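# Ball into high post's cup, frame back on rests

## Task

Get the ball into the cup on top of the high post and return the frame to its proper spot sitting on its rests. Both must stay there on their own, since anything held in place only by a robot at the end does not count. Finish by opening the grippers and pulling the arms away.

## Robot and tools

Robots: three identical i2rt Big YAM arms named arm1, arm2 and arm3. Each has six joints, a two-finger gripper and a wrist camera that, with joints 1 and 6 at zero and the hand level and forward, rides above the hand looking toward the fingertips. The hand reaches roughly 1.0 m from the joint-1 axis. Two fixed room cameras, cam_high and cam_low, also watch the scene. Loose objects may occasionally get a small shove from outside.

Frame: everything lives in one shared scene frame with its origin on the floor and +z up. The hand point is midway between the fingertips; its z axis runs along the fingers and the fingers close along its y axis. Approximate camera positions in that frame: arm1_cam_wrist [1.269, 0.033, 1.516], arm2_cam_wrist [-0.589, 1.132, 1.469], arm3_cam_wrist [-0.732, -1.151, 1.515], cam_high [0.108, 1.541, 1.972], cam_low [0.950, -1.132, 0.946]. Full calibration comes with the task; real cameras can be off by a couple of degrees and millimetres, and wrist camera poses also inherit joint errors.

Joints (absolute targets, radians except the gripper; value after ± is how close counts as reached):
- joint1_rad -2.879 to 2.879 ±0.045: base yaw, positive is counter-clockwise seen from above; 0 unfolds the arm along the way its foot faces.
- joint2_rad 0 to 3.141 ±0.14: shoulder; 0 has the upper arm pointing back about level, increasing lifts it up then forward.
- joint3_rad 0 to 3.019 ±0.09: elbow; 0 is fully folded, increasing opens it.
- joint4_rad -1.692 to 1.57 ±0.055: hand pitch, positive tilts fingers up.
- joint5_rad -1.57 to 1.57 ±0.03: sideways hand swing, positive toward the arm's right.
- joint6_rad -2.094 to 2.094 ±0.035: hand roll, positive clockwise viewed from behind the hand.
- gripper_m 0 to 0.093 ±0.003: fingertip gap in metres; grip force tops out near 50 to 62 N per pad, lower on some.
Joints move at different speeds, so the hand can sweep a wide curve between postures.

Tool execute_actions: argument "actions" is a list holding one action object or nothing. The action maps robot names ("arm1", "arm2", "arm3") to {"joints": {...}}, where each key is a joint name above with an absolute target, not an offset. One separate dict per arm; any subset of joints may be given. All listed motions start together and may finish at different moments. Example: {"arm1": {"joints": {"gripper_m": 0.05}}, "arm2": {"joints": {"joint1_rad": 0.3}}}. Omitted joints or arms may still be driving toward an earlier target. Unknown keys or out-of-range numbers reject the whole call and nothing moves. Optional "cameras": list of names from arm1_cam_wrist, arm2_cam_wrist, arm3_cam_wrist, cam_high, cam_low, all; omitted, null or ["all"] gives every camera, [] gives none. The result reports each robot's state plus end-of-call images, ordered as the "pictures" line lists. An empty list just observes. An action has a maximum duration; joints unfinished by then end as time_out.

Tool wait: "seconds" from 0 to 10; commands nothing new, the scene runs on, and it returns state and images like an empty action.

Tool zoom_image: "camera" plus "region" [x0, y0, x1, y1] in pixels of that camera's latest full image, origin top-left, at most 504 by 504. Room images are 896x504, wrist images 616x616.

Tool finished_scene: "scene" is the number of the current scene. It ends that scene irreversibly after the robots hold the last command and reports success; a following task may appear. Replying with no tool call ends everything.

Reading results: joint_status gives how each commanded motion ended. off_target: stopped short and may still push. contact_stop or time_out: the old target is dropped and the joint holds where it stopped, except that after time_out a joint may keep a target (or one capped at 0.375, 0.375, 0.113, 0.225, 0.075, 0.3 rad from where it is for joints 1 to 6) and keep pushing, moving on its own if freed; on_its_own lists such joints. There, "held at" is the target being held, not the actual position. "joint command not followed" with a "cause:" line means a safety check (self- and arm-to-arm clearance) blocked that arm's joint targets; its gripper target still runs, and blocked joints show not_followed and may be retried by the robot on later actions until valid targets arrive. Empty calls never show this line. To relieve a push, command the joint its reported position. Tiny target changes may not move a joint. A loaded joint that is holding sags over time.

Cautions: the arms do not stop on contact and can press very hard. A hard press between two robots fails the task and ends the run; hard hits may too, and no state line reports robot-robot contact. The clearance check can be late and ignores fingers, gripper housings and wrist cameras. Objects touching robots do not count. Never drop, knock off or push items out of the work area or to the floor. Avoid slips, slams and very hard pushes. Arms act independently; one stalling does not pause others.

Motor heat: holding loads or pushing warms motors, even while you think. A MOTOR HOT line appears from 85 °C; at 100 °C that arm and its gripper go limp and fall (OVER-TEMPERATURE FAULT), with unreached keys marked limit_stop_at_motor_heat; resend targets afterward. While you compose replies the robots keep holding the last command, so long thinking with a loaded arm costs heat. Faster robot motion is preferred.

Each tool is called after "Call:" by a JSON object that holds its "api" and its "payload", one argument or row to a line.

## Session

Call:
{"api": "execute_actions", "payload": {
  "actions": []
}}

Scene clock: 0.00 s.
arm1.joint_positions: joint1_rad=-0.181 joint2_rad=+0.567 joint3_rad=+1.319 joint4_rad=-1.156 joint5_rad=+0.108 joint6_rad=-0.015 gripper_m=+0.094
arm1.joint_status: not commanded
arm1.hand: x=+1.2133 y=+0.0588 z=+1.4099 quat_wxyz=(+0.093, -0.829, +0.091, +0.544) (m; scene frame)
arm2.joint_positions: joint1_rad=+0.344 joint2_rad=+0.604 joint3_rad=+1.383 joint4_rad=-1.192 joint5_rad=-0.027 joint6_rad=-0.068 gripper_m=+0.094
arm2.joint_status: not commanded
arm2.hand: x=-0.5429 y=+1.0910 z=+1.3650 quat_wxyz=(-0.506, -0.274, -0.791, +0.208) (m; scene frame)
arm3.joint_positions: joint1_rad=+0.326 joint2_rad=+0.469 joint3_rad=+1.443 joint4_rad=-1.436 joint5_rad=-0.158 joint6_rad=-0.171 gripper_m=+0.094
arm3.joint_status: not commanded
arm3.hand: x=-0.7295 y=-1.0995 z=+1.4036 quat_wxyz=(-0.391, +0.630, -0.573, -0.350) (m; scene frame)
pictures: arm1_cam_wrist, arm2_cam_wrist, arm3_cam_wrist, cam_high, cam_low
Images, in order (width x height): arm1_cam_wrist 616x616, arm2_cam_wrist 616x616, arm3_cam_wrist 616x616, cam_high 896x504, cam_low 896x504.

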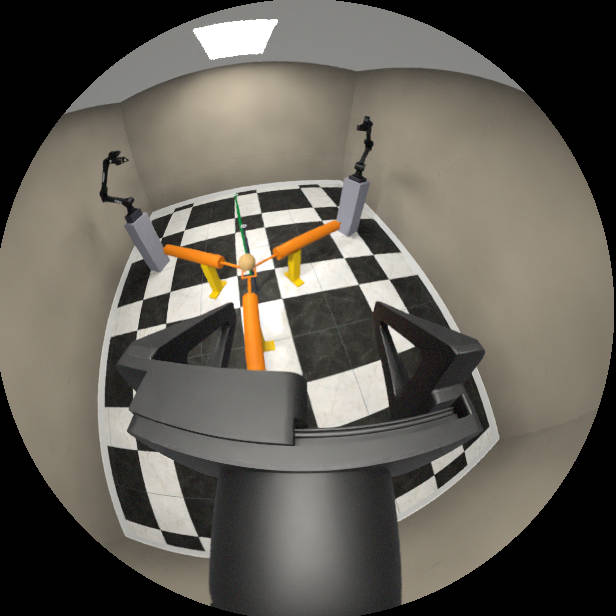

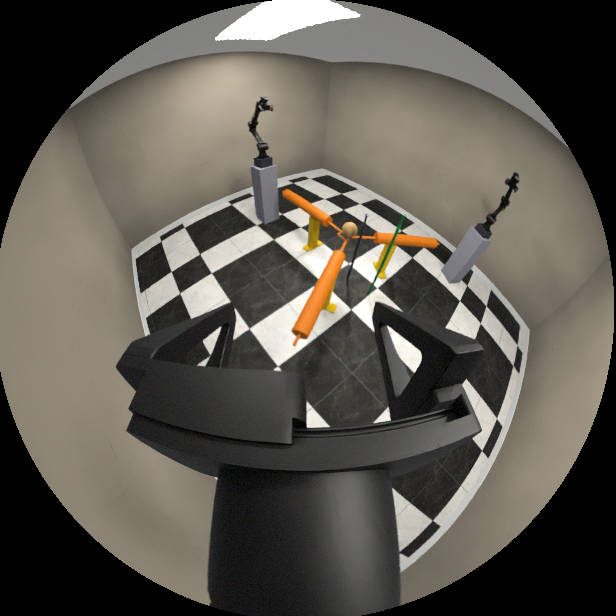

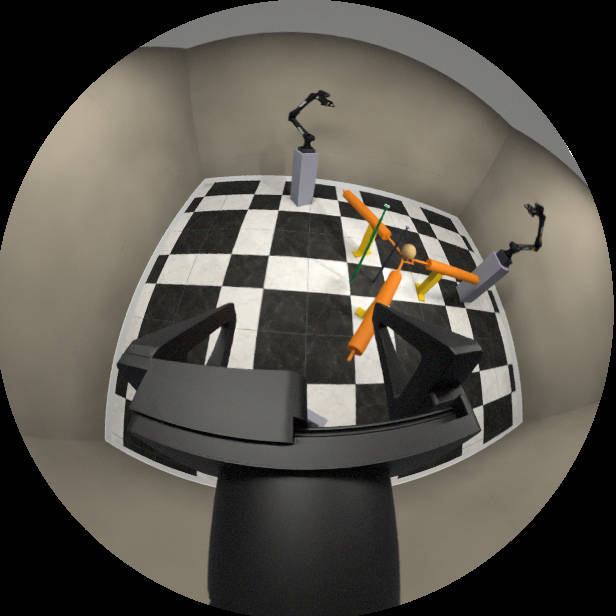

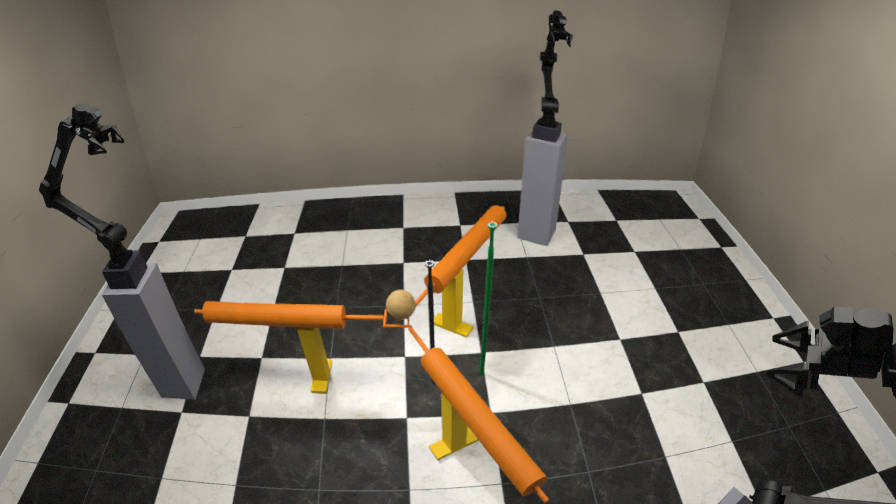

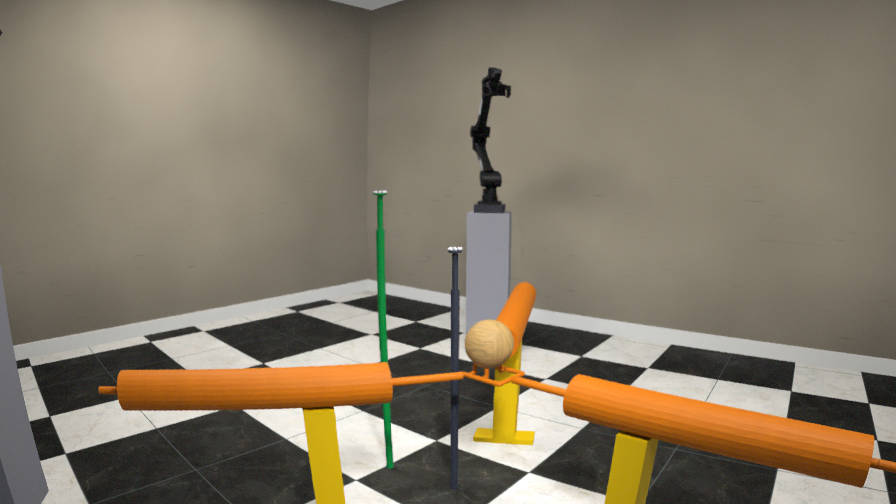

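Call:
{"api": "zoom_image", "payload": {
  "camera": "cam_low",
  "region": [400, 300, 600, 420]
}}

Call:
{"api": "zoom_image", "payload": {
  "camera": "cam_high",
  "region": [320, 200, 520, 400]
}}

Call:
{"api": "zoom_image", "payload": {
  "camera": "cam_low",
  "region": [340, 170, 500, 300]
}}

Region (400, 300, 600, 420) of cam_low's 896x504 image, scaled by 2.520, with more detail than that image has; it fills the top 302 rows of this view, and the rest is white.

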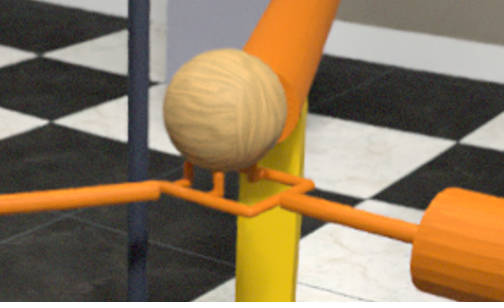

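Region (320, 200, 520, 400) of cam_high's 896x504 image, scaled by 2.520, with more detail than that image has.

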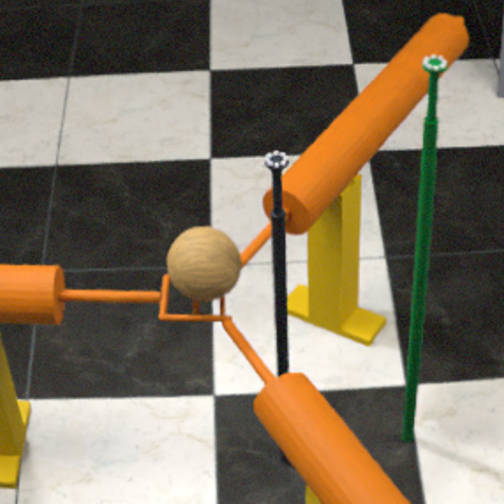

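Region (340, 170, 500, 300) of cam_low's 896x504 image, scaled by 3.150, with more detail than that image has; it fills the top 410 rows of this view, and the rest is white.

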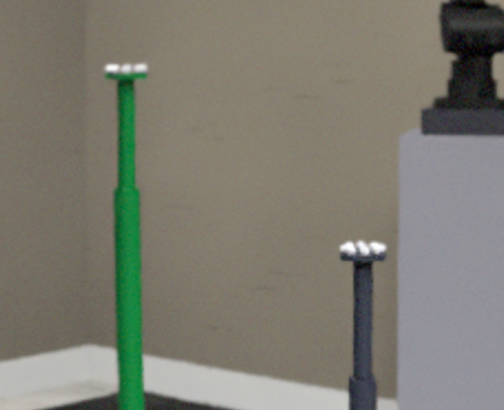

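Call:
{"api": "execute_actions", "payload": {
  "actions": [
    {"arm1":{"joints":{"joint1_rad":0.3,"joint5_rad":0,"joint6_rad":0}},"arm2":{"joints":{"joint1_rad":0,"joint4_rad":-0.4,"joint5_rad":0,"joint6_rad":0}},"arm3":{"joints":{"joint1_rad":-0.1,"joint5_rad":0,"joint6_rad":0}}}
  ],
  "cameras": []
}}

Call:
{"api": "execute_actions", "payload": {
  "actions": [
    {"arm1":{"joints":{"joint2_rad":1.3}},"arm2":{"joints":{"joint3_rad":0.7}},"arm3":{"joints":{"joint2_rad":1.5,"joint4_rad":-1.2}}}
  ]
}}

Scene clock: 4.43 s.
arm1.joint_positions: joint1_rad=+0.294 joint2_rad=+0.567 joint3_rad=+1.319 joint4_rad=-1.156 joint5_rad=+0.002 joint6_rad=-0.012 gripper_m=+0.094
arm1.joint_status: all done
arm1.hand: x=+1.2179 y=-0.0737 z=+1.4098 quat_wxyz=(-0.083, -0.823, -0.134, +0.545) (m; scene frame)
arm2.joint_positions: joint1_rad=+0.007 joint2_rad=+0.604 joint3_rad=+1.383 joint4_rad=-0.426 joint5_rad=-0.002 joint6_rad=-0.012 gripper_m=+0.094
arm2.joint_status: all done
arm2.hand: x=-0.6089 y=+1.0332 z=+1.5487 quat_wxyz=(-0.699, -0.293, -0.491, +0.429) (m; scene frame)
arm3.joint_positions: joint1_rad=-0.094 joint2_rad=+0.469 joint3_rad=+1.443 joint4_rad=-1.436 joint5_rad=-0.002 joint6_rad=-0.015 gripper_m=+0.094
arm3.joint_status: all done
arm3.hand: x=-0.6451 y=-1.1261 z=+1.4036 quat_wxyz=(-0.468, +0.406, -0.748, -0.237) (m; scene frame)
pictures: none
No camera images: the call's "cameras" was empty. Leave "cameras" out to get every camera's image.

Scene clock: 6.07 s.
arm1.joint_positions: joint1_rad=+0.294 joint2_rad=+1.307 joint3_rad=+1.319 joint4_rad=-1.156 joint5_rad=+0.002 joint6_rad=-0.012 gripper_m=+0.094
arm1.joint_status: all done
arm1.hand: x=+1.0004 y=-0.1447 z=+1.1489 quat_wxyz=(-0.032, -0.964, -0.158, +0.210) (m; scene frame)
arm2.joint_positions: joint1_rad=+0.007 joint2_rad=+0.611 joint3_rad=+0.699 joint4_rad=-0.411 joint5_rad=-0.002 joint6_rad=-0.012 gripper_m=+0.094
arm2.joint_status: all done
arm2.hand: x=-0.5566 y=+0.9327 z=+1.1524 quat_wxyz=(-0.498, -0.416, -0.697, +0.305) (m; scene frame)
arm3.joint_positions: joint1_rad=-0.094 joint2_rad=+1.504 joint3_rad=+1.447 joint4_rad=-1.207 joint5_rad=-0.002 joint6_rad=-0.015 gripper_m=+0.094
arm3.joint_status: all done
arm3.hand: x=-0.4334 y=-0.8238 z=+1.0905 quat_wxyz=(-0.137, +0.469, -0.870, -0.065) (m; scene frame)
pictures: arm1_cam_wrist, arm2_cam_wrist, arm3_cam_wrist, cam_high, cam_low
camera_calibration (this result's frames):
arm1_cam_wrist: T_world_to_cam=[[-0.30088, 0.953652, -0.00441954, 0.450867], [0.934672, 0.295806, 0.197197, -1.11567], [0.189365, 0.055202, -0.980354, 1.06724], [0, 0, 0, 1]] pos_world=[0.976347, -0.158861, 1.26827]
arm2_cam_wrist: T_world_to_cam=[[-0.883621, -0.468197, 0.00259287, -0.0606897], [-0.383262, 0.720122, -0.578389, -0.219396], [0.268933, -0.51207, -0.815757, 1.68859], [0, 0, 0, 1]] pos_world=[-0.591831, 0.994256, 1.25074]
arm3_cam_wrist: T_world_to_cam=[[0.834002, -0.551559, 0.0149672, -0.114788], [-0.530121, -0.793474, 0.298949, -1.2017], [-0.153012, -0.257259, -0.954152, 0.884917], [0, 0, 0, 1]] pos_world=[-0.405909, -0.789175, 1.20531]
Images, in order (width x height): arm1_cam_wrist 616x616, arm2_cam_wrist 616x616, arm3_cam_wrist 616x616, cam_high 896x504, cam_low 896x504.

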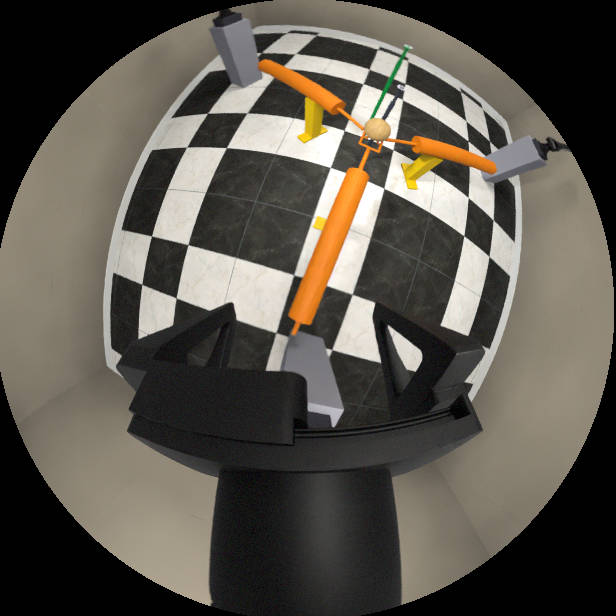

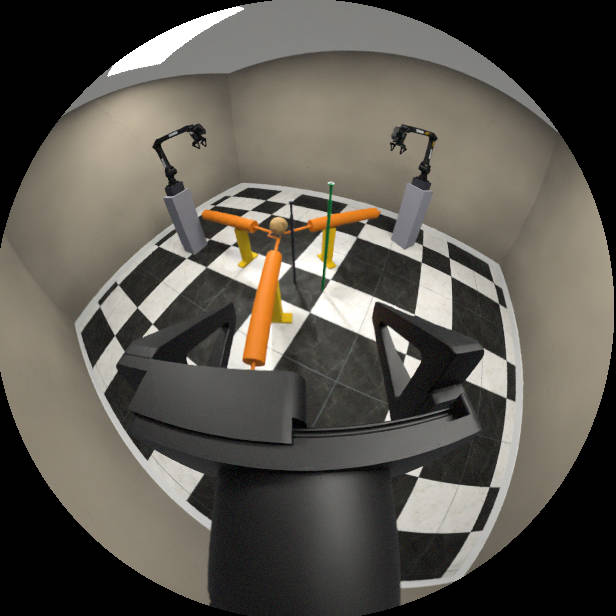

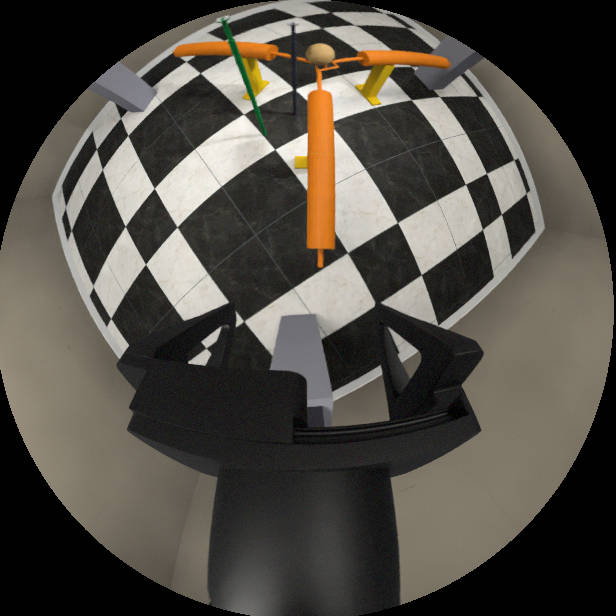

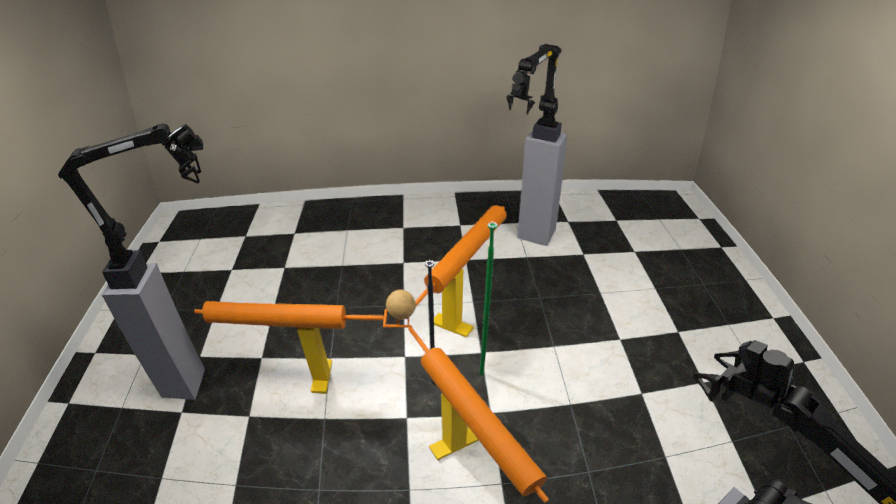

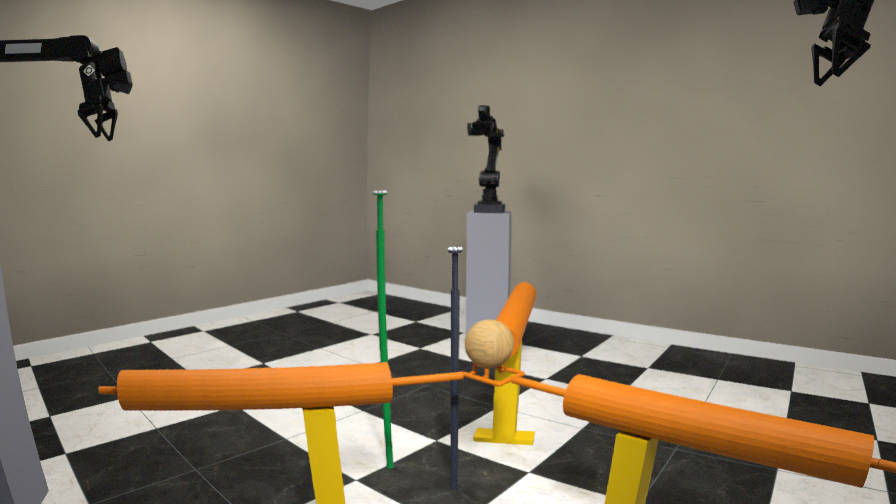

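Call:
{"api": "zoom_image", "payload": {
  "camera": "cam_low",
  "region": [80, 350, 360, 470]
}}

Call:
{"api": "zoom_image", "payload": {
  "camera": "arm3_cam_wrist",
  "region": [270, 200, 370, 300]
}}

Call:
{"api": "zoom_image", "payload": {
  "camera": "arm1_cam_wrist",
  "region": [330, 80, 430, 180]
}}

Call:
{"api": "zoom_image", "payload": {
  "camera": "cam_low",
  "region": [450, 340, 540, 400]
}}

Region (80, 350, 360, 470) of cam_low's 896x504 image, scaled by 1.800, with more detail than that image has; it fills the top 216 rows of this view, and the rest is white.

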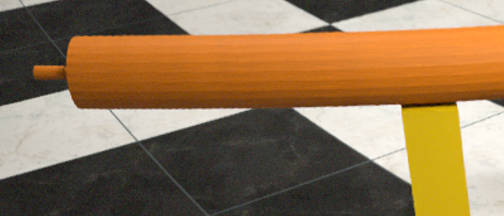

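Region (270, 200, 370, 300) of arm3_cam_wrist's 616x616 image, scaled by 5.040, with more detail than that image has.

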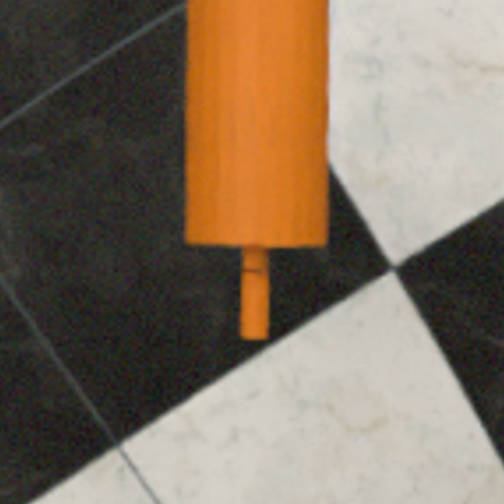

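Region (330, 80, 430, 180) of arm1_cam_wrist's 616x616 image, scaled by 5.040, with more detail than that image has.

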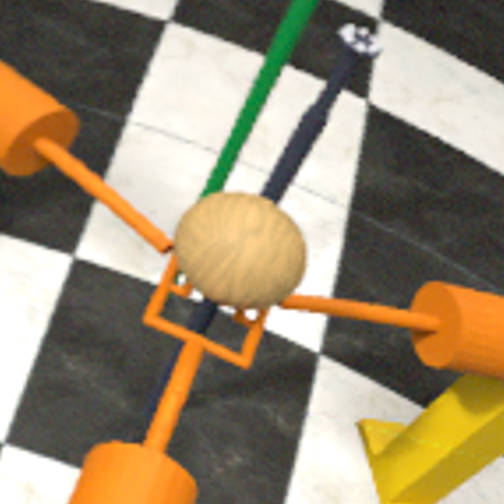

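Region (450, 340, 540, 400) of cam_low's 896x504 image, scaled by 5.600, with more detail than that image has.

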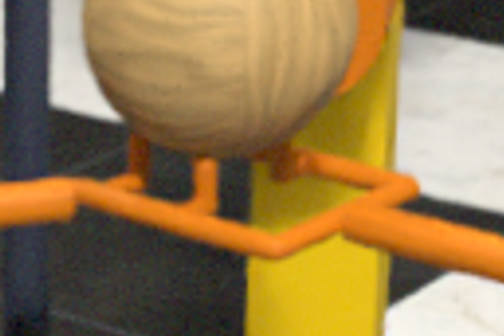

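Call:
{"api": "execute_actions", "payload": {
  "actions": [
    {"arm1":{"joints":{"joint1_rad":0.431,"joint2_rad":2.374,"joint3_rad":0.9,"joint4_rad":0.221,"joint6_rad":0.53}},"arm2":{"joints":{"joint1_rad":0.43,"joint2_rad":2.453,"joint3_rad":1.606,"joint4_rad":-0.724,"joint6_rad":0.453}},"arm3":{"joints":{"joint1_rad":-0.248,"joint2_rad":2.406,"joint3_rad":1.296,"joint4_rad":-0.461,"joint6_rad":-0.168}}}
  ],
  "cameras": []
}}

Call:
{"api": "execute_actions", "payload": {
  "actions": [
    {"arm1":{"joints":{"joint3_rad":0.582}}}
  ]
}}

Scene clock: 12.37 s.
arm1.joint_positions: joint1_rad=+0.440 joint2_rad=+2.350 joint3_rad=+0.898 joint4_rad=+0.211 joint5_rad=+0.000 joint6_rad=+0.518 gripper_m=+0.094
arm1.joint_status: all done
arm1.hand: x=+1.0368 y=-0.2044 z=+0.5945 quat_wxyz=(-0.078, -0.986, +0.029, +0.145) (m; scene frame)
arm2.joint_positions: joint1_rad=+0.431 joint2_rad=+2.456 joint3_rad=+1.586 joint4_rad=-0.714 joint5_rad=+0.000 joint6_rad=+0.441 gripper_m=+0.094
arm2.joint_status: all done
arm2.hand: x=-0.2527 y=+0.8835 z=+0.5739 quat_wxyz=(+0.006, -0.526, -0.851, +0.000) (m; scene frame)
arm3.joint_positions: joint1_rad=-0.253 joint2_rad=+2.410 joint3_rad=+1.289 joint4_rad=-0.471 joint5_rad=+0.000 joint6_rad=-0.153 gripper_m=+0.094
arm3.joint_status: all done
arm3.hand: x=-0.3718 y=-0.8891 z=+0.5782 quat_wxyz=(+0.009, +0.464, -0.886, +0.010) (m; scene frame)
pictures: none
No camera images: the call's "cameras" was empty. Leave "cameras" out to get every camera's image.

Scene clock: 13.37 s.
arm1.joint_positions: joint1_rad=+0.440 joint2_rad=+2.355 joint3_rad=+0.577 joint4_rad=+0.219 joint5_rad=+0.000 joint6_rad=+0.519 gripper_m=+0.094
arm1.joint_status: all done
arm1.hand: x=+1.2152 y=-0.1161 z=+0.5853 quat_wxyz=(-0.004, -1.000, +0.030, +0.006) (m; scene frame)
arm2.joint_positions: joint1_rad=+0.431 joint2_rad=+2.456 joint3_rad=+1.586 joint4_rad=-0.714 joint5_rad=+0.000 joint6_rad=+0.441 gripper_m=+0.094
arm2.joint_status: not commanded
arm2.hand: x=-0.2527 y=+0.8835 z=+0.5739 quat_wxyz=(+0.006, -0.526, -0.851, +0.000) (m; scene frame)
arm3.joint_positions: joint1_rad=-0.253 joint2_rad=+2.410 joint3_rad=+1.289 joint4_rad=-0.471 joint5_rad=+0.000 joint6_rad=-0.153 gripper_m=+0.094
arm3.joint_status: not commanded
arm3.hand: x=-0.3718 y=-0.8891 z=+0.5782 quat_wxyz=(+0.009, +0.464, -0.886, +0.010) (m; scene frame)
pictures: arm1_cam_wrist, arm2_cam_wrist, arm3_cam_wrist, cam_high, cam_low
camera_calibration (this result's frames):
arm1_cam_wrist: T_world_to_cam=[[0.0795794, 0.996794, -0.00835191, 0.0306742], [0.814368, -0.060179, 0.57722, -1.33131], [0.574867, -0.0527364, -0.816546, -0.1044], [0, 0, 0, 1]] pos_world=[1.14175, -0.116198, 0.683469]
arm2_cam_wrist: T_world_to_cam=[[-0.898117, -0.439752, 0.00204548, 0.157792], [-0.351215, 0.720079, 0.598444, -1.06934], [-0.26464, 0.536754, -0.801162, 0.0399554], [0, 0, 0, 1]] pos_world=[-0.22328, 0.817955, 0.67163]
arm3_cam_wrist: T_world_to_cam=[[0.822194, -0.569139, 0.00881341, -0.210971], [-0.46354, -0.660495, 0.590659, -1.09342], [-0.330346, -0.489721, -0.806874, 0.0309924], [0, 0, 0, 1]] pos_world=[-0.323145, -0.827092, 0.672703]
Images, in order (width x height): arm1_cam_wrist 616x616, arm2_cam_wrist 616x616, arm3_cam_wrist 616x616, cam_high 896x504, cam_low 896x504.

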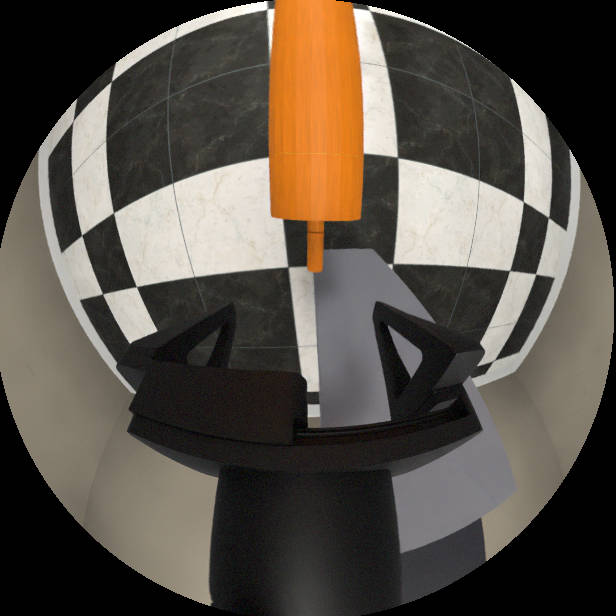

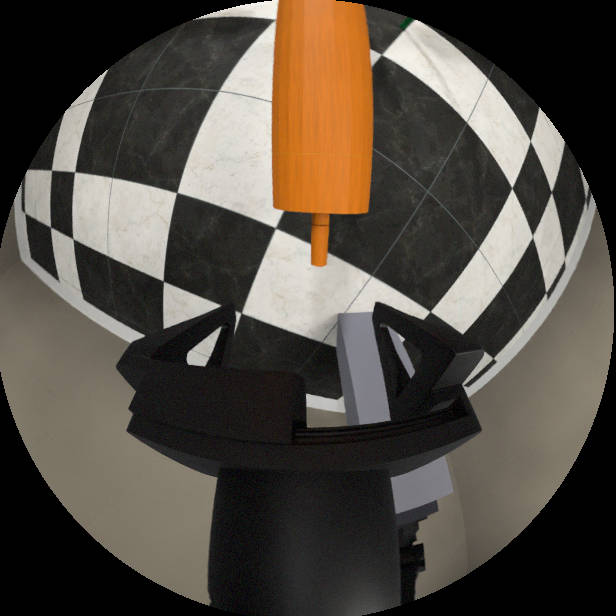

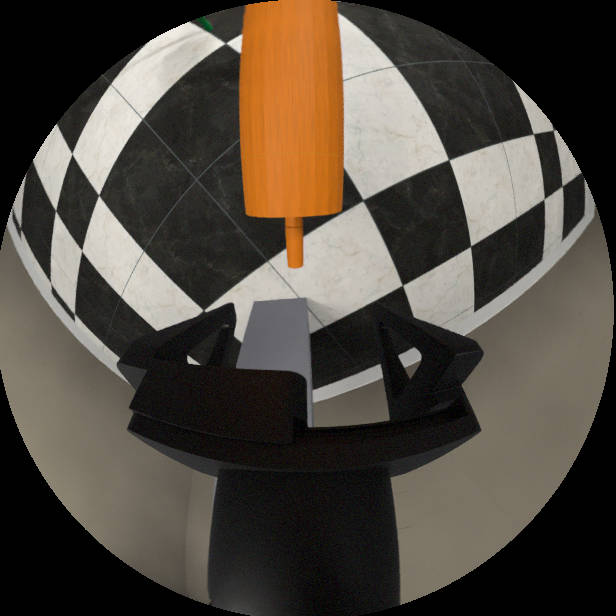

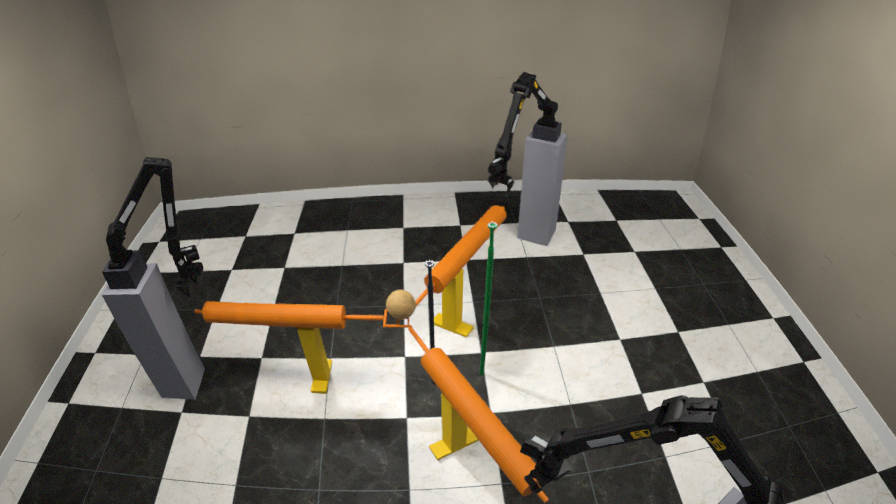

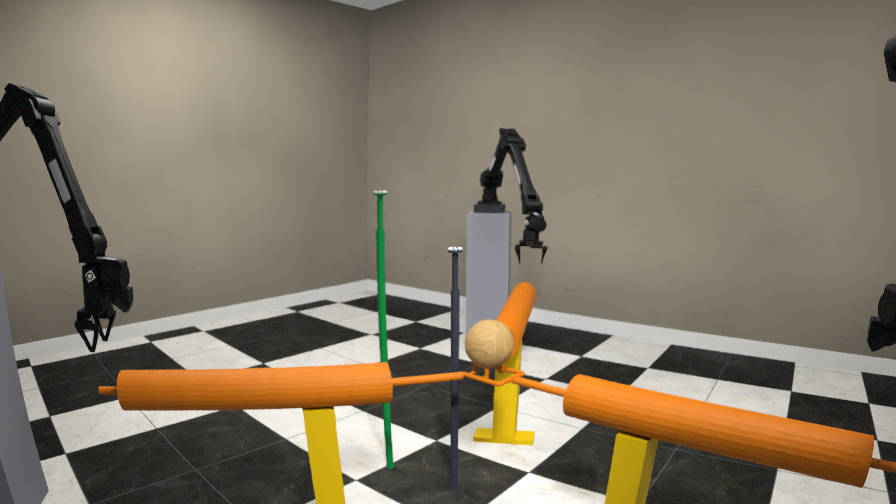

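Call:
{"api": "execute_actions", "payload": {
  "actions": [
    {"arm1":{"joints":{"joint1_rad":0.408,"joint2_rad":2.66,"joint3_rad":0.665,"joint4_rad":0.424,"joint6_rad":0.48}},"arm2":{"joints":{"joint1_rad":0.402,"joint2_rad":2.552,"joint3_rad":1.512,"joint4_rad":-0.522,"joint6_rad":0.415}},"arm3":{"joints":{"joint1_rad":-0.232,"joint2_rad":2.56,"joint3_rad":1.296,"joint4_rad":-0.294}}}
  ],
  "cameras": []
}}

Call:
{"api": "execute_actions", "payload": {
  "actions": [
    {"arm1":{"joints":{"joint2_rad":2.86,"joint3_rad":0.87}},"arm2":{"joints":{"joint2_rad":2.732,"joint3_rad":1.705}},"arm3":{"joints":{"joint2_rad":2.74,"joint3_rad":1.482}}}
  ]
}}

Scene clock: 16.73 s.
arm1.joint_positions: joint1_rad=+0.413 joint2_rad=+2.658 joint3_rad=+0.673 joint4_rad=+0.416 joint5_rad=+0.000 joint6_rad=+0.492 gripper_m=+0.094
arm1.joint_status: all done
arm1.hand: x=+1.2359 y=-0.0990 z=+0.5051 quat_wxyz=(-0.001, -1.000, +0.029, +0.001) (m; scene frame)
arm2.joint_positions: joint1_rad=+0.406 joint2_rad=+2.551 joint3_rad=+1.506 joint4_rad=-0.539 joint5_rad=+0.000 joint6_rad=+0.427 gripper_m=+0.094
arm2.joint_status: all done
arm2.hand: x=-0.2914 y=+0.8967 z=+0.5027 quat_wxyz=(+0.006, -0.530, -0.848, -0.001) (m; scene frame)
arm3.joint_positions: joint1_rad=-0.236 joint2_rad=+2.563 joint3_rad=+1.290 joint4_rad=-0.304 joint5_rad=+0.000 joint6_rad=-0.153 gripper_m=+0.094
arm3.joint_status: all done
arm3.hand: x=-0.3934 y=-0.9012 z=+0.5044 quat_wxyz=(+0.002, +0.472, -0.882, +0.008) (m; scene frame)
pictures: none
No camera images: the call's "cameras" was empty. Leave "cameras" out to get every camera's image.

Scene clock: 17.77 s.
arm1.joint_positions: joint1_rad=+0.413 joint2_rad=+2.845 joint3_rad=+0.862 joint4_rad=+0.420 joint5_rad=+0.000 joint6_rad=+0.491 gripper_m=+0.094
arm1.joint_status: all done
arm1.hand: x=+1.2204 y=-0.1063 z=+0.4348 quat_wxyz=(-0.002, -1.000, +0.029, +0.004) (m; scene frame)
arm2.joint_positions: joint1_rad=+0.406 joint2_rad=+2.721 joint3_rad=+1.676 joint4_rad=-0.532 joint5_rad=+0.000 joint6_rad=+0.427 gripper_m=+0.094
arm2.joint_status: all done
arm2.hand: x=-0.2743 y=+0.8825 z=+0.4407 quat_wxyz=(+0.003, -0.530, -0.848, +0.000) (m; scene frame)
arm3.joint_positions: joint1_rad=-0.236 joint2_rad=+2.735 joint3_rad=+1.469 joint4_rad=-0.298 joint5_rad=+0.000 joint6_rad=-0.153 gripper_m=+0.094
arm3.joint_status: all done
arm3.hand: x=-0.3749 y=-0.8823 z=+0.4425 quat_wxyz=(-0.004, +0.472, -0.882, +0.006) (m; scene frame)
pictures: arm1_cam_wrist, arm2_cam_wrist, arm3_cam_wrist, cam_high, cam_low
camera_calibration (this result's frames):
arm1_cam_wrist: T_world_to_cam=[[0.078842, 0.99687, -0.00581078, 0.018994], [0.812088, -0.0608448, 0.580354, -1.24669], [0.578184, -0.0504751, -0.814344, -0.234569], [0, 0, 0, 1]] pos_world=[1.14655, -0.106629, 0.532609]
arm2_cam_wrist: T_world_to_cam=[[-0.902602, -0.430477, -0.000361251, 0.129894], [-0.346301, 0.725608, 0.594616, -0.998344], [-0.255706, 0.536827, -0.804009, -0.0683633], [0, 0, 0, 1]] pos_world=[-0.245966, 0.817022, 0.538714]
arm3_cam_wrist: T_world_to_cam=[[0.832057, -0.554536, 0.0130629, -0.188604], [-0.462563, -0.680673, 0.568085, -1.01765], [-0.306132, -0.478721, -0.822867, -0.050405], [0, 0, 0, 1]] pos_world=[-0.32923, -0.821408, 0.539101]
Images, in order (width x height): arm1_cam_wrist 616x616, arm2_cam_wrist 616x616, arm3_cam_wrist 616x616, cam_high 896x504, cam_low 896x504.

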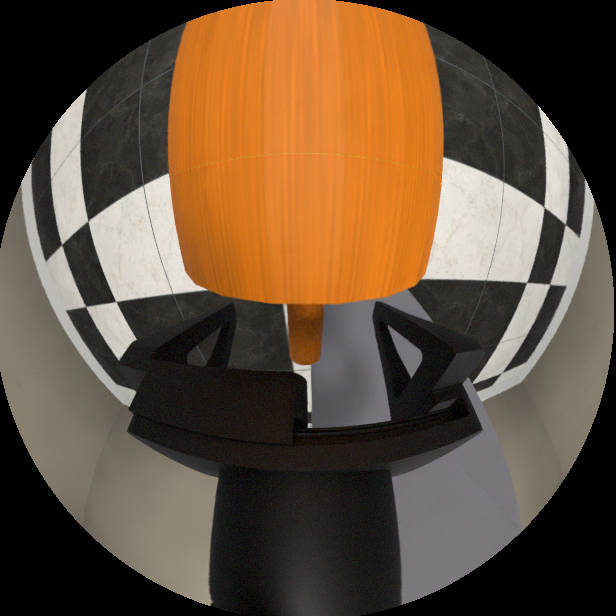

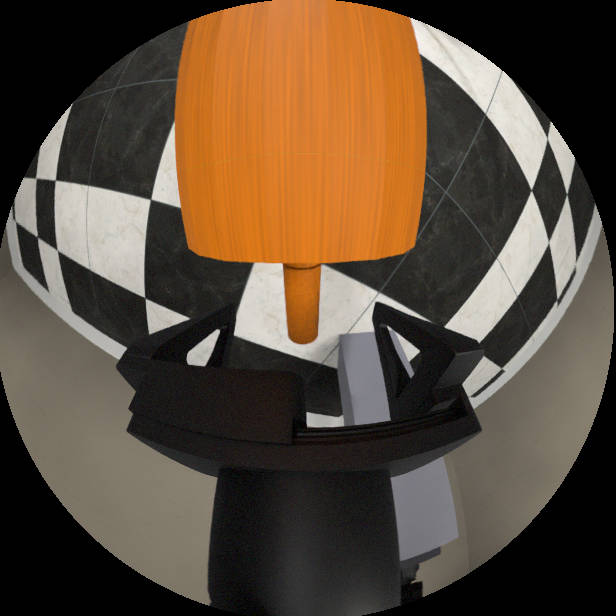

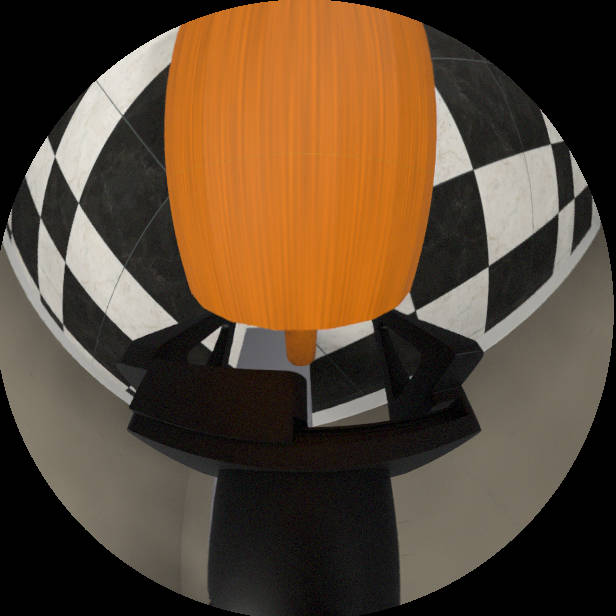

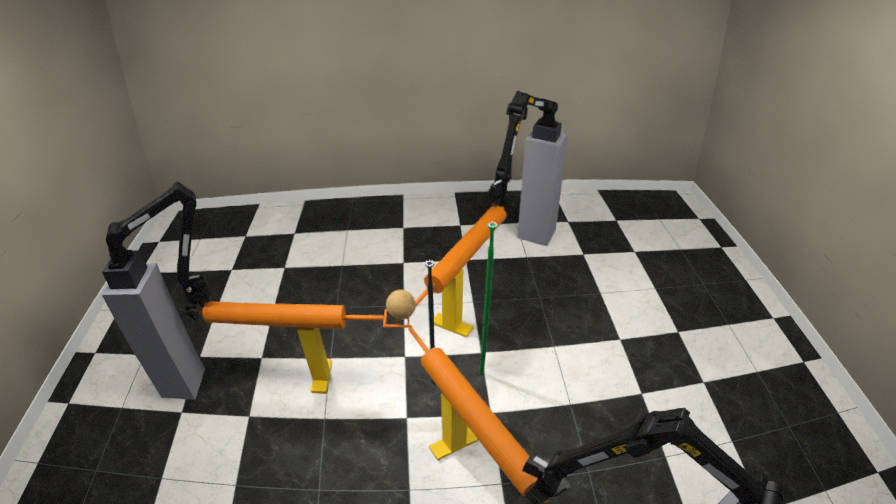

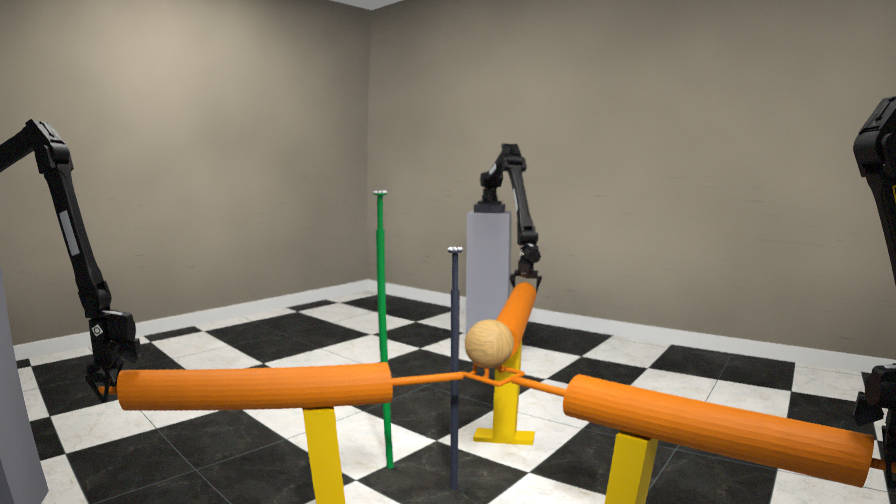

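Call:
{"api": "zoom_image", "payload": {
  "camera": "cam_low",
  "region": [60, 320, 170, 420]
}}

Call:
{"api": "zoom_image", "payload": {
  "camera": "cam_high",
  "region": [160, 260, 250, 340]
}}

Region (60, 320, 170, 420) of cam_low's 896x504 image, scaled by 4.582, with more detail than that image has; it fills the top 458 rows of this view, and the rest is white.

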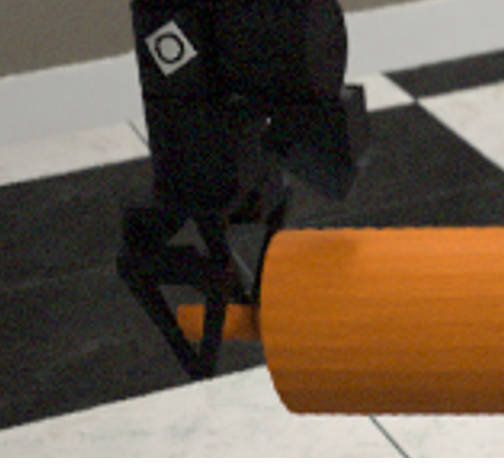

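Region (160, 260, 250, 340) of cam_high's 896x504 image, scaled by 5.600, with more detail than that image has.

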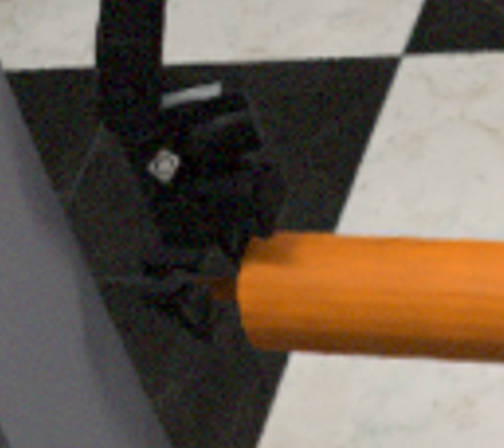

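Call:
{"api": "execute_actions", "payload": {
  "actions": [
    {"arm1":{"joints":{"gripper_m":0.0}},"arm2":{"joints":{"joint1_rad":0.394,"joint2_rad":2.758,"joint3_rad":1.746,"gripper_m":0.04}},"arm3":{"joints":{"gripper_m":0.0}}}
  ],
  "cameras": ["arm1_cam_wrist","arm2_cam_wrist","arm3_cam_wrist","cam_low"]
}}

Scene clock: 19.80 s.
arm1.joint_positions: joint1_rad=+0.413 joint2_rad=+2.845 joint3_rad=+0.862 joint4_rad=+0.420 joint5_rad=+0.003 joint6_rad=+0.491 gripper_m=+0.019
arm1.joint_status: gripper_m off_target (ended at +0.019, target +0.000)
arm1.hand: x=+1.2202 y=-0.1058 z=+0.4348 quat_wxyz=(-0.001, -1.000, +0.029, +0.004) (m; scene frame)
arm2.joint_positions: joint1_rad=+0.405 joint2_rad=+2.730 joint3_rad=+1.716 joint4_rad=-0.532 joint5_rad=+0.000 joint6_rad=+0.427 gripper_m=+0.040
arm2.joint_status: all done
arm2.hand: x=-0.2609 y=+0.8700 z=+0.4432 quat_wxyz=(-0.012, -0.531, -0.847, +0.002) (m; scene frame)
arm3.joint_positions: joint1_rad=-0.235 joint2_rad=+2.735 joint3_rad=+1.469 joint4_rad=-0.298 joint5_rad=-0.003 joint6_rad=-0.154 gripper_m=+0.019
arm3.joint_status: gripper_m off_target (ended at +0.019, target +0.000)
arm3.hand: x=-0.3755 y=-0.8817 z=+0.4425 quat_wxyz=(-0.004, +0.472, -0.881, +0.004) (m; scene frame)
pictures: arm1_cam_wrist, arm2_cam_wrist, arm3_cam_wrist, cam_low
camera_calibration (this result's frames):
arm1_cam_wrist: T_world_to_cam=[[0.0788596, 0.99688, -0.00347976, 0.0174756], [0.812737, -0.0622706, 0.579294, -1.24695], [0.57727, -0.048511, -0.815111, -0.232752], [0, 0, 0, 1]] pos_world=[1.14642, -0.10636, 0.53269]
arm2_cam_wrist: T_world_to_cam=[[-0.903094, -0.42924, -0.0132161, 0.141085], [-0.358905, 0.737499, 0.572087, -0.989699], [-0.235816, 0.521391, -0.820087, -0.0304277], [0, 0, 0, 1]] pos_world=[-0.23497, 0.806325, 0.543105]
arm3_cam_wrist: T_world_to_cam=[[0.833143, -0.552958, 0.0104831, -0.184838], [-0.460271, -0.682733, 0.567473, -1.01816], [-0.306632, -0.477611, -0.823325, -0.0492843], [0, 0, 0, 1]] pos_world=[-0.329744, -0.820876, 0.539137]
Images, in order (width x height): arm1_cam_wrist 616x616, arm2_cam_wrist 616x616, arm3_cam_wrist 616x616, cam_low 896x504.

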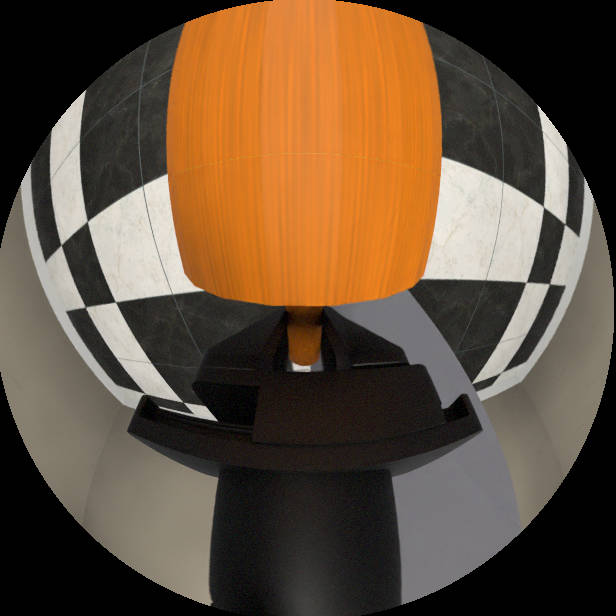

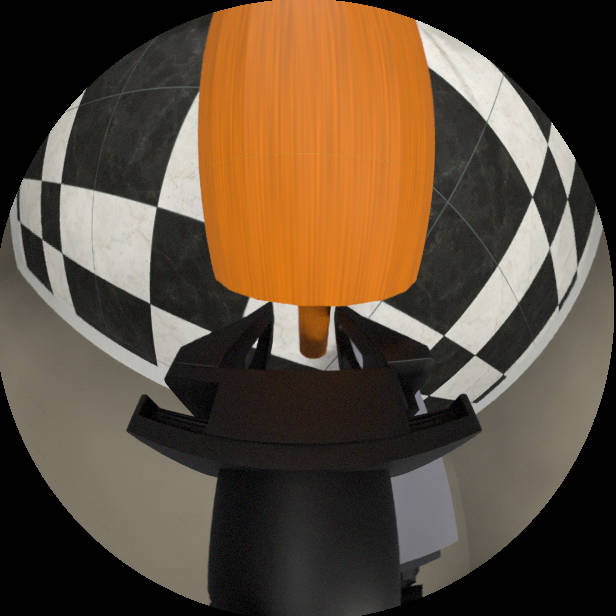

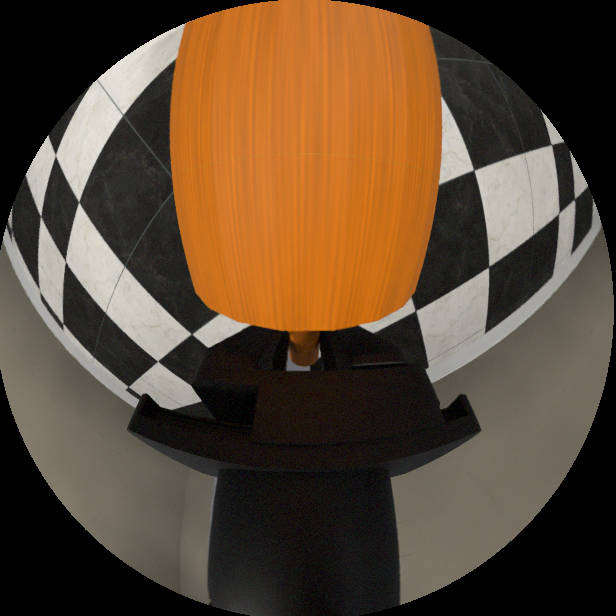

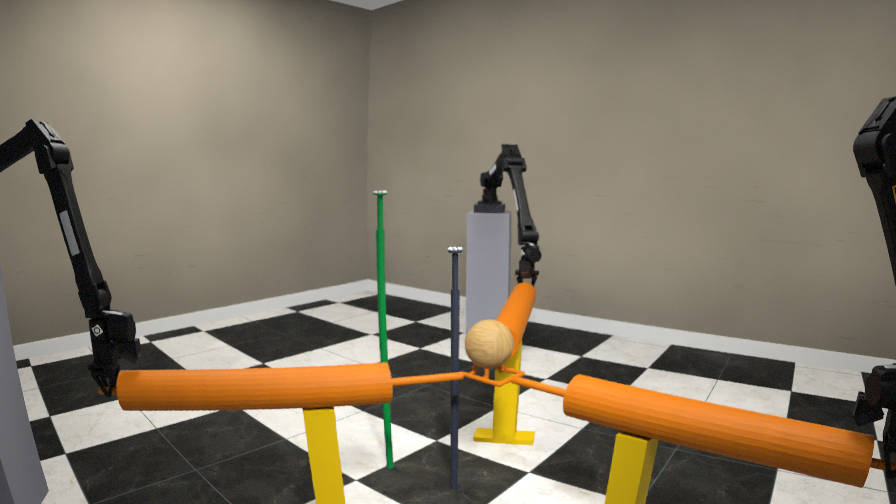

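Call:
{"api": "execute_actions", "payload": {
  "actions": [
    {"arm2":{"joints":{"joint1_rad":0.387,"joint2_rad":2.78}}}
  ],
  "cameras": ["arm2_cam_wrist"]
}}

Scene clock: 20.67 s.
arm1.joint_positions: joint1_rad=+0.413 joint2_rad=+2.845 joint3_rad=+0.862 joint4_rad=+0.420 joint5_rad=+0.003 joint6_rad=+0.491 gripper_m=+0.019
arm1.joint_status: not commanded
arm1.hand: x=+1.2202 y=-0.1058 z=+0.4348 quat_wxyz=(-0.001, -1.000, +0.029, +0.004) (m; scene frame)
arm2.joint_positions: joint1_rad=+0.395 joint2_rad=+2.755 joint3_rad=+1.716 joint4_rad=-0.532 joint5_rad=+0.000 joint6_rad=+0.427 gripper_m=+0.040
arm2.joint_status: all done
arm2.hand: x=-0.2737 y=+0.8735 z=+0.4289 quat_wxyz=(+0.001, -0.535, -0.845, +0.000) (m; scene frame)
arm3.joint_positions: joint1_rad=-0.235 joint2_rad=+2.735 joint3_rad=+1.469 joint4_rad=-0.298 joint5_rad=-0.003 joint6_rad=-0.154 gripper_m=+0.019
arm3.joint_status: not commanded
arm3.hand: x=-0.3755 y=-0.8817 z=+0.4425 quat_wxyz=(-0.004, +0.472, -0.881, +0.004) (m; scene frame)
pictures: arm2_cam_wrist
camera_calibration (this result's frames):
arm2_cam_wrist: T_world_to_cam=[[-0.907141, -0.420819, -0.00277739, 0.117932], [-0.341125, 0.731452, 0.590433, -0.986489], [-0.246434, 0.536553, -0.807082, -0.0687432], [0, 0, 0, 1]] pos_world=[-0.246476, 0.808082, 0.527301]
Images, in order (width x height): arm2_cam_wrist 616x616.

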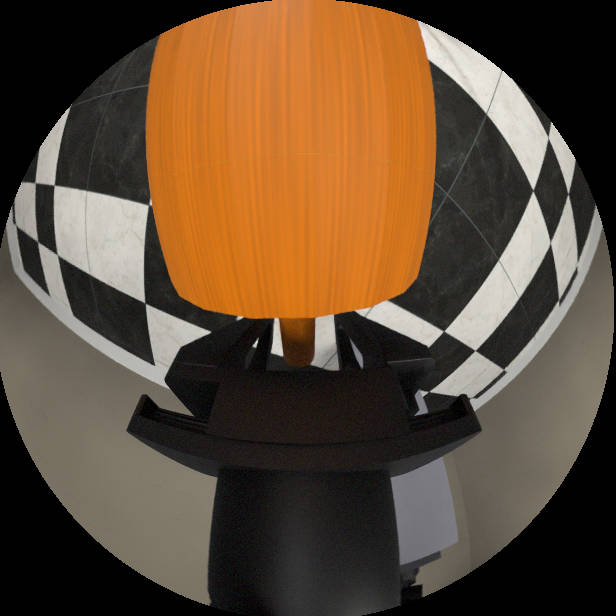

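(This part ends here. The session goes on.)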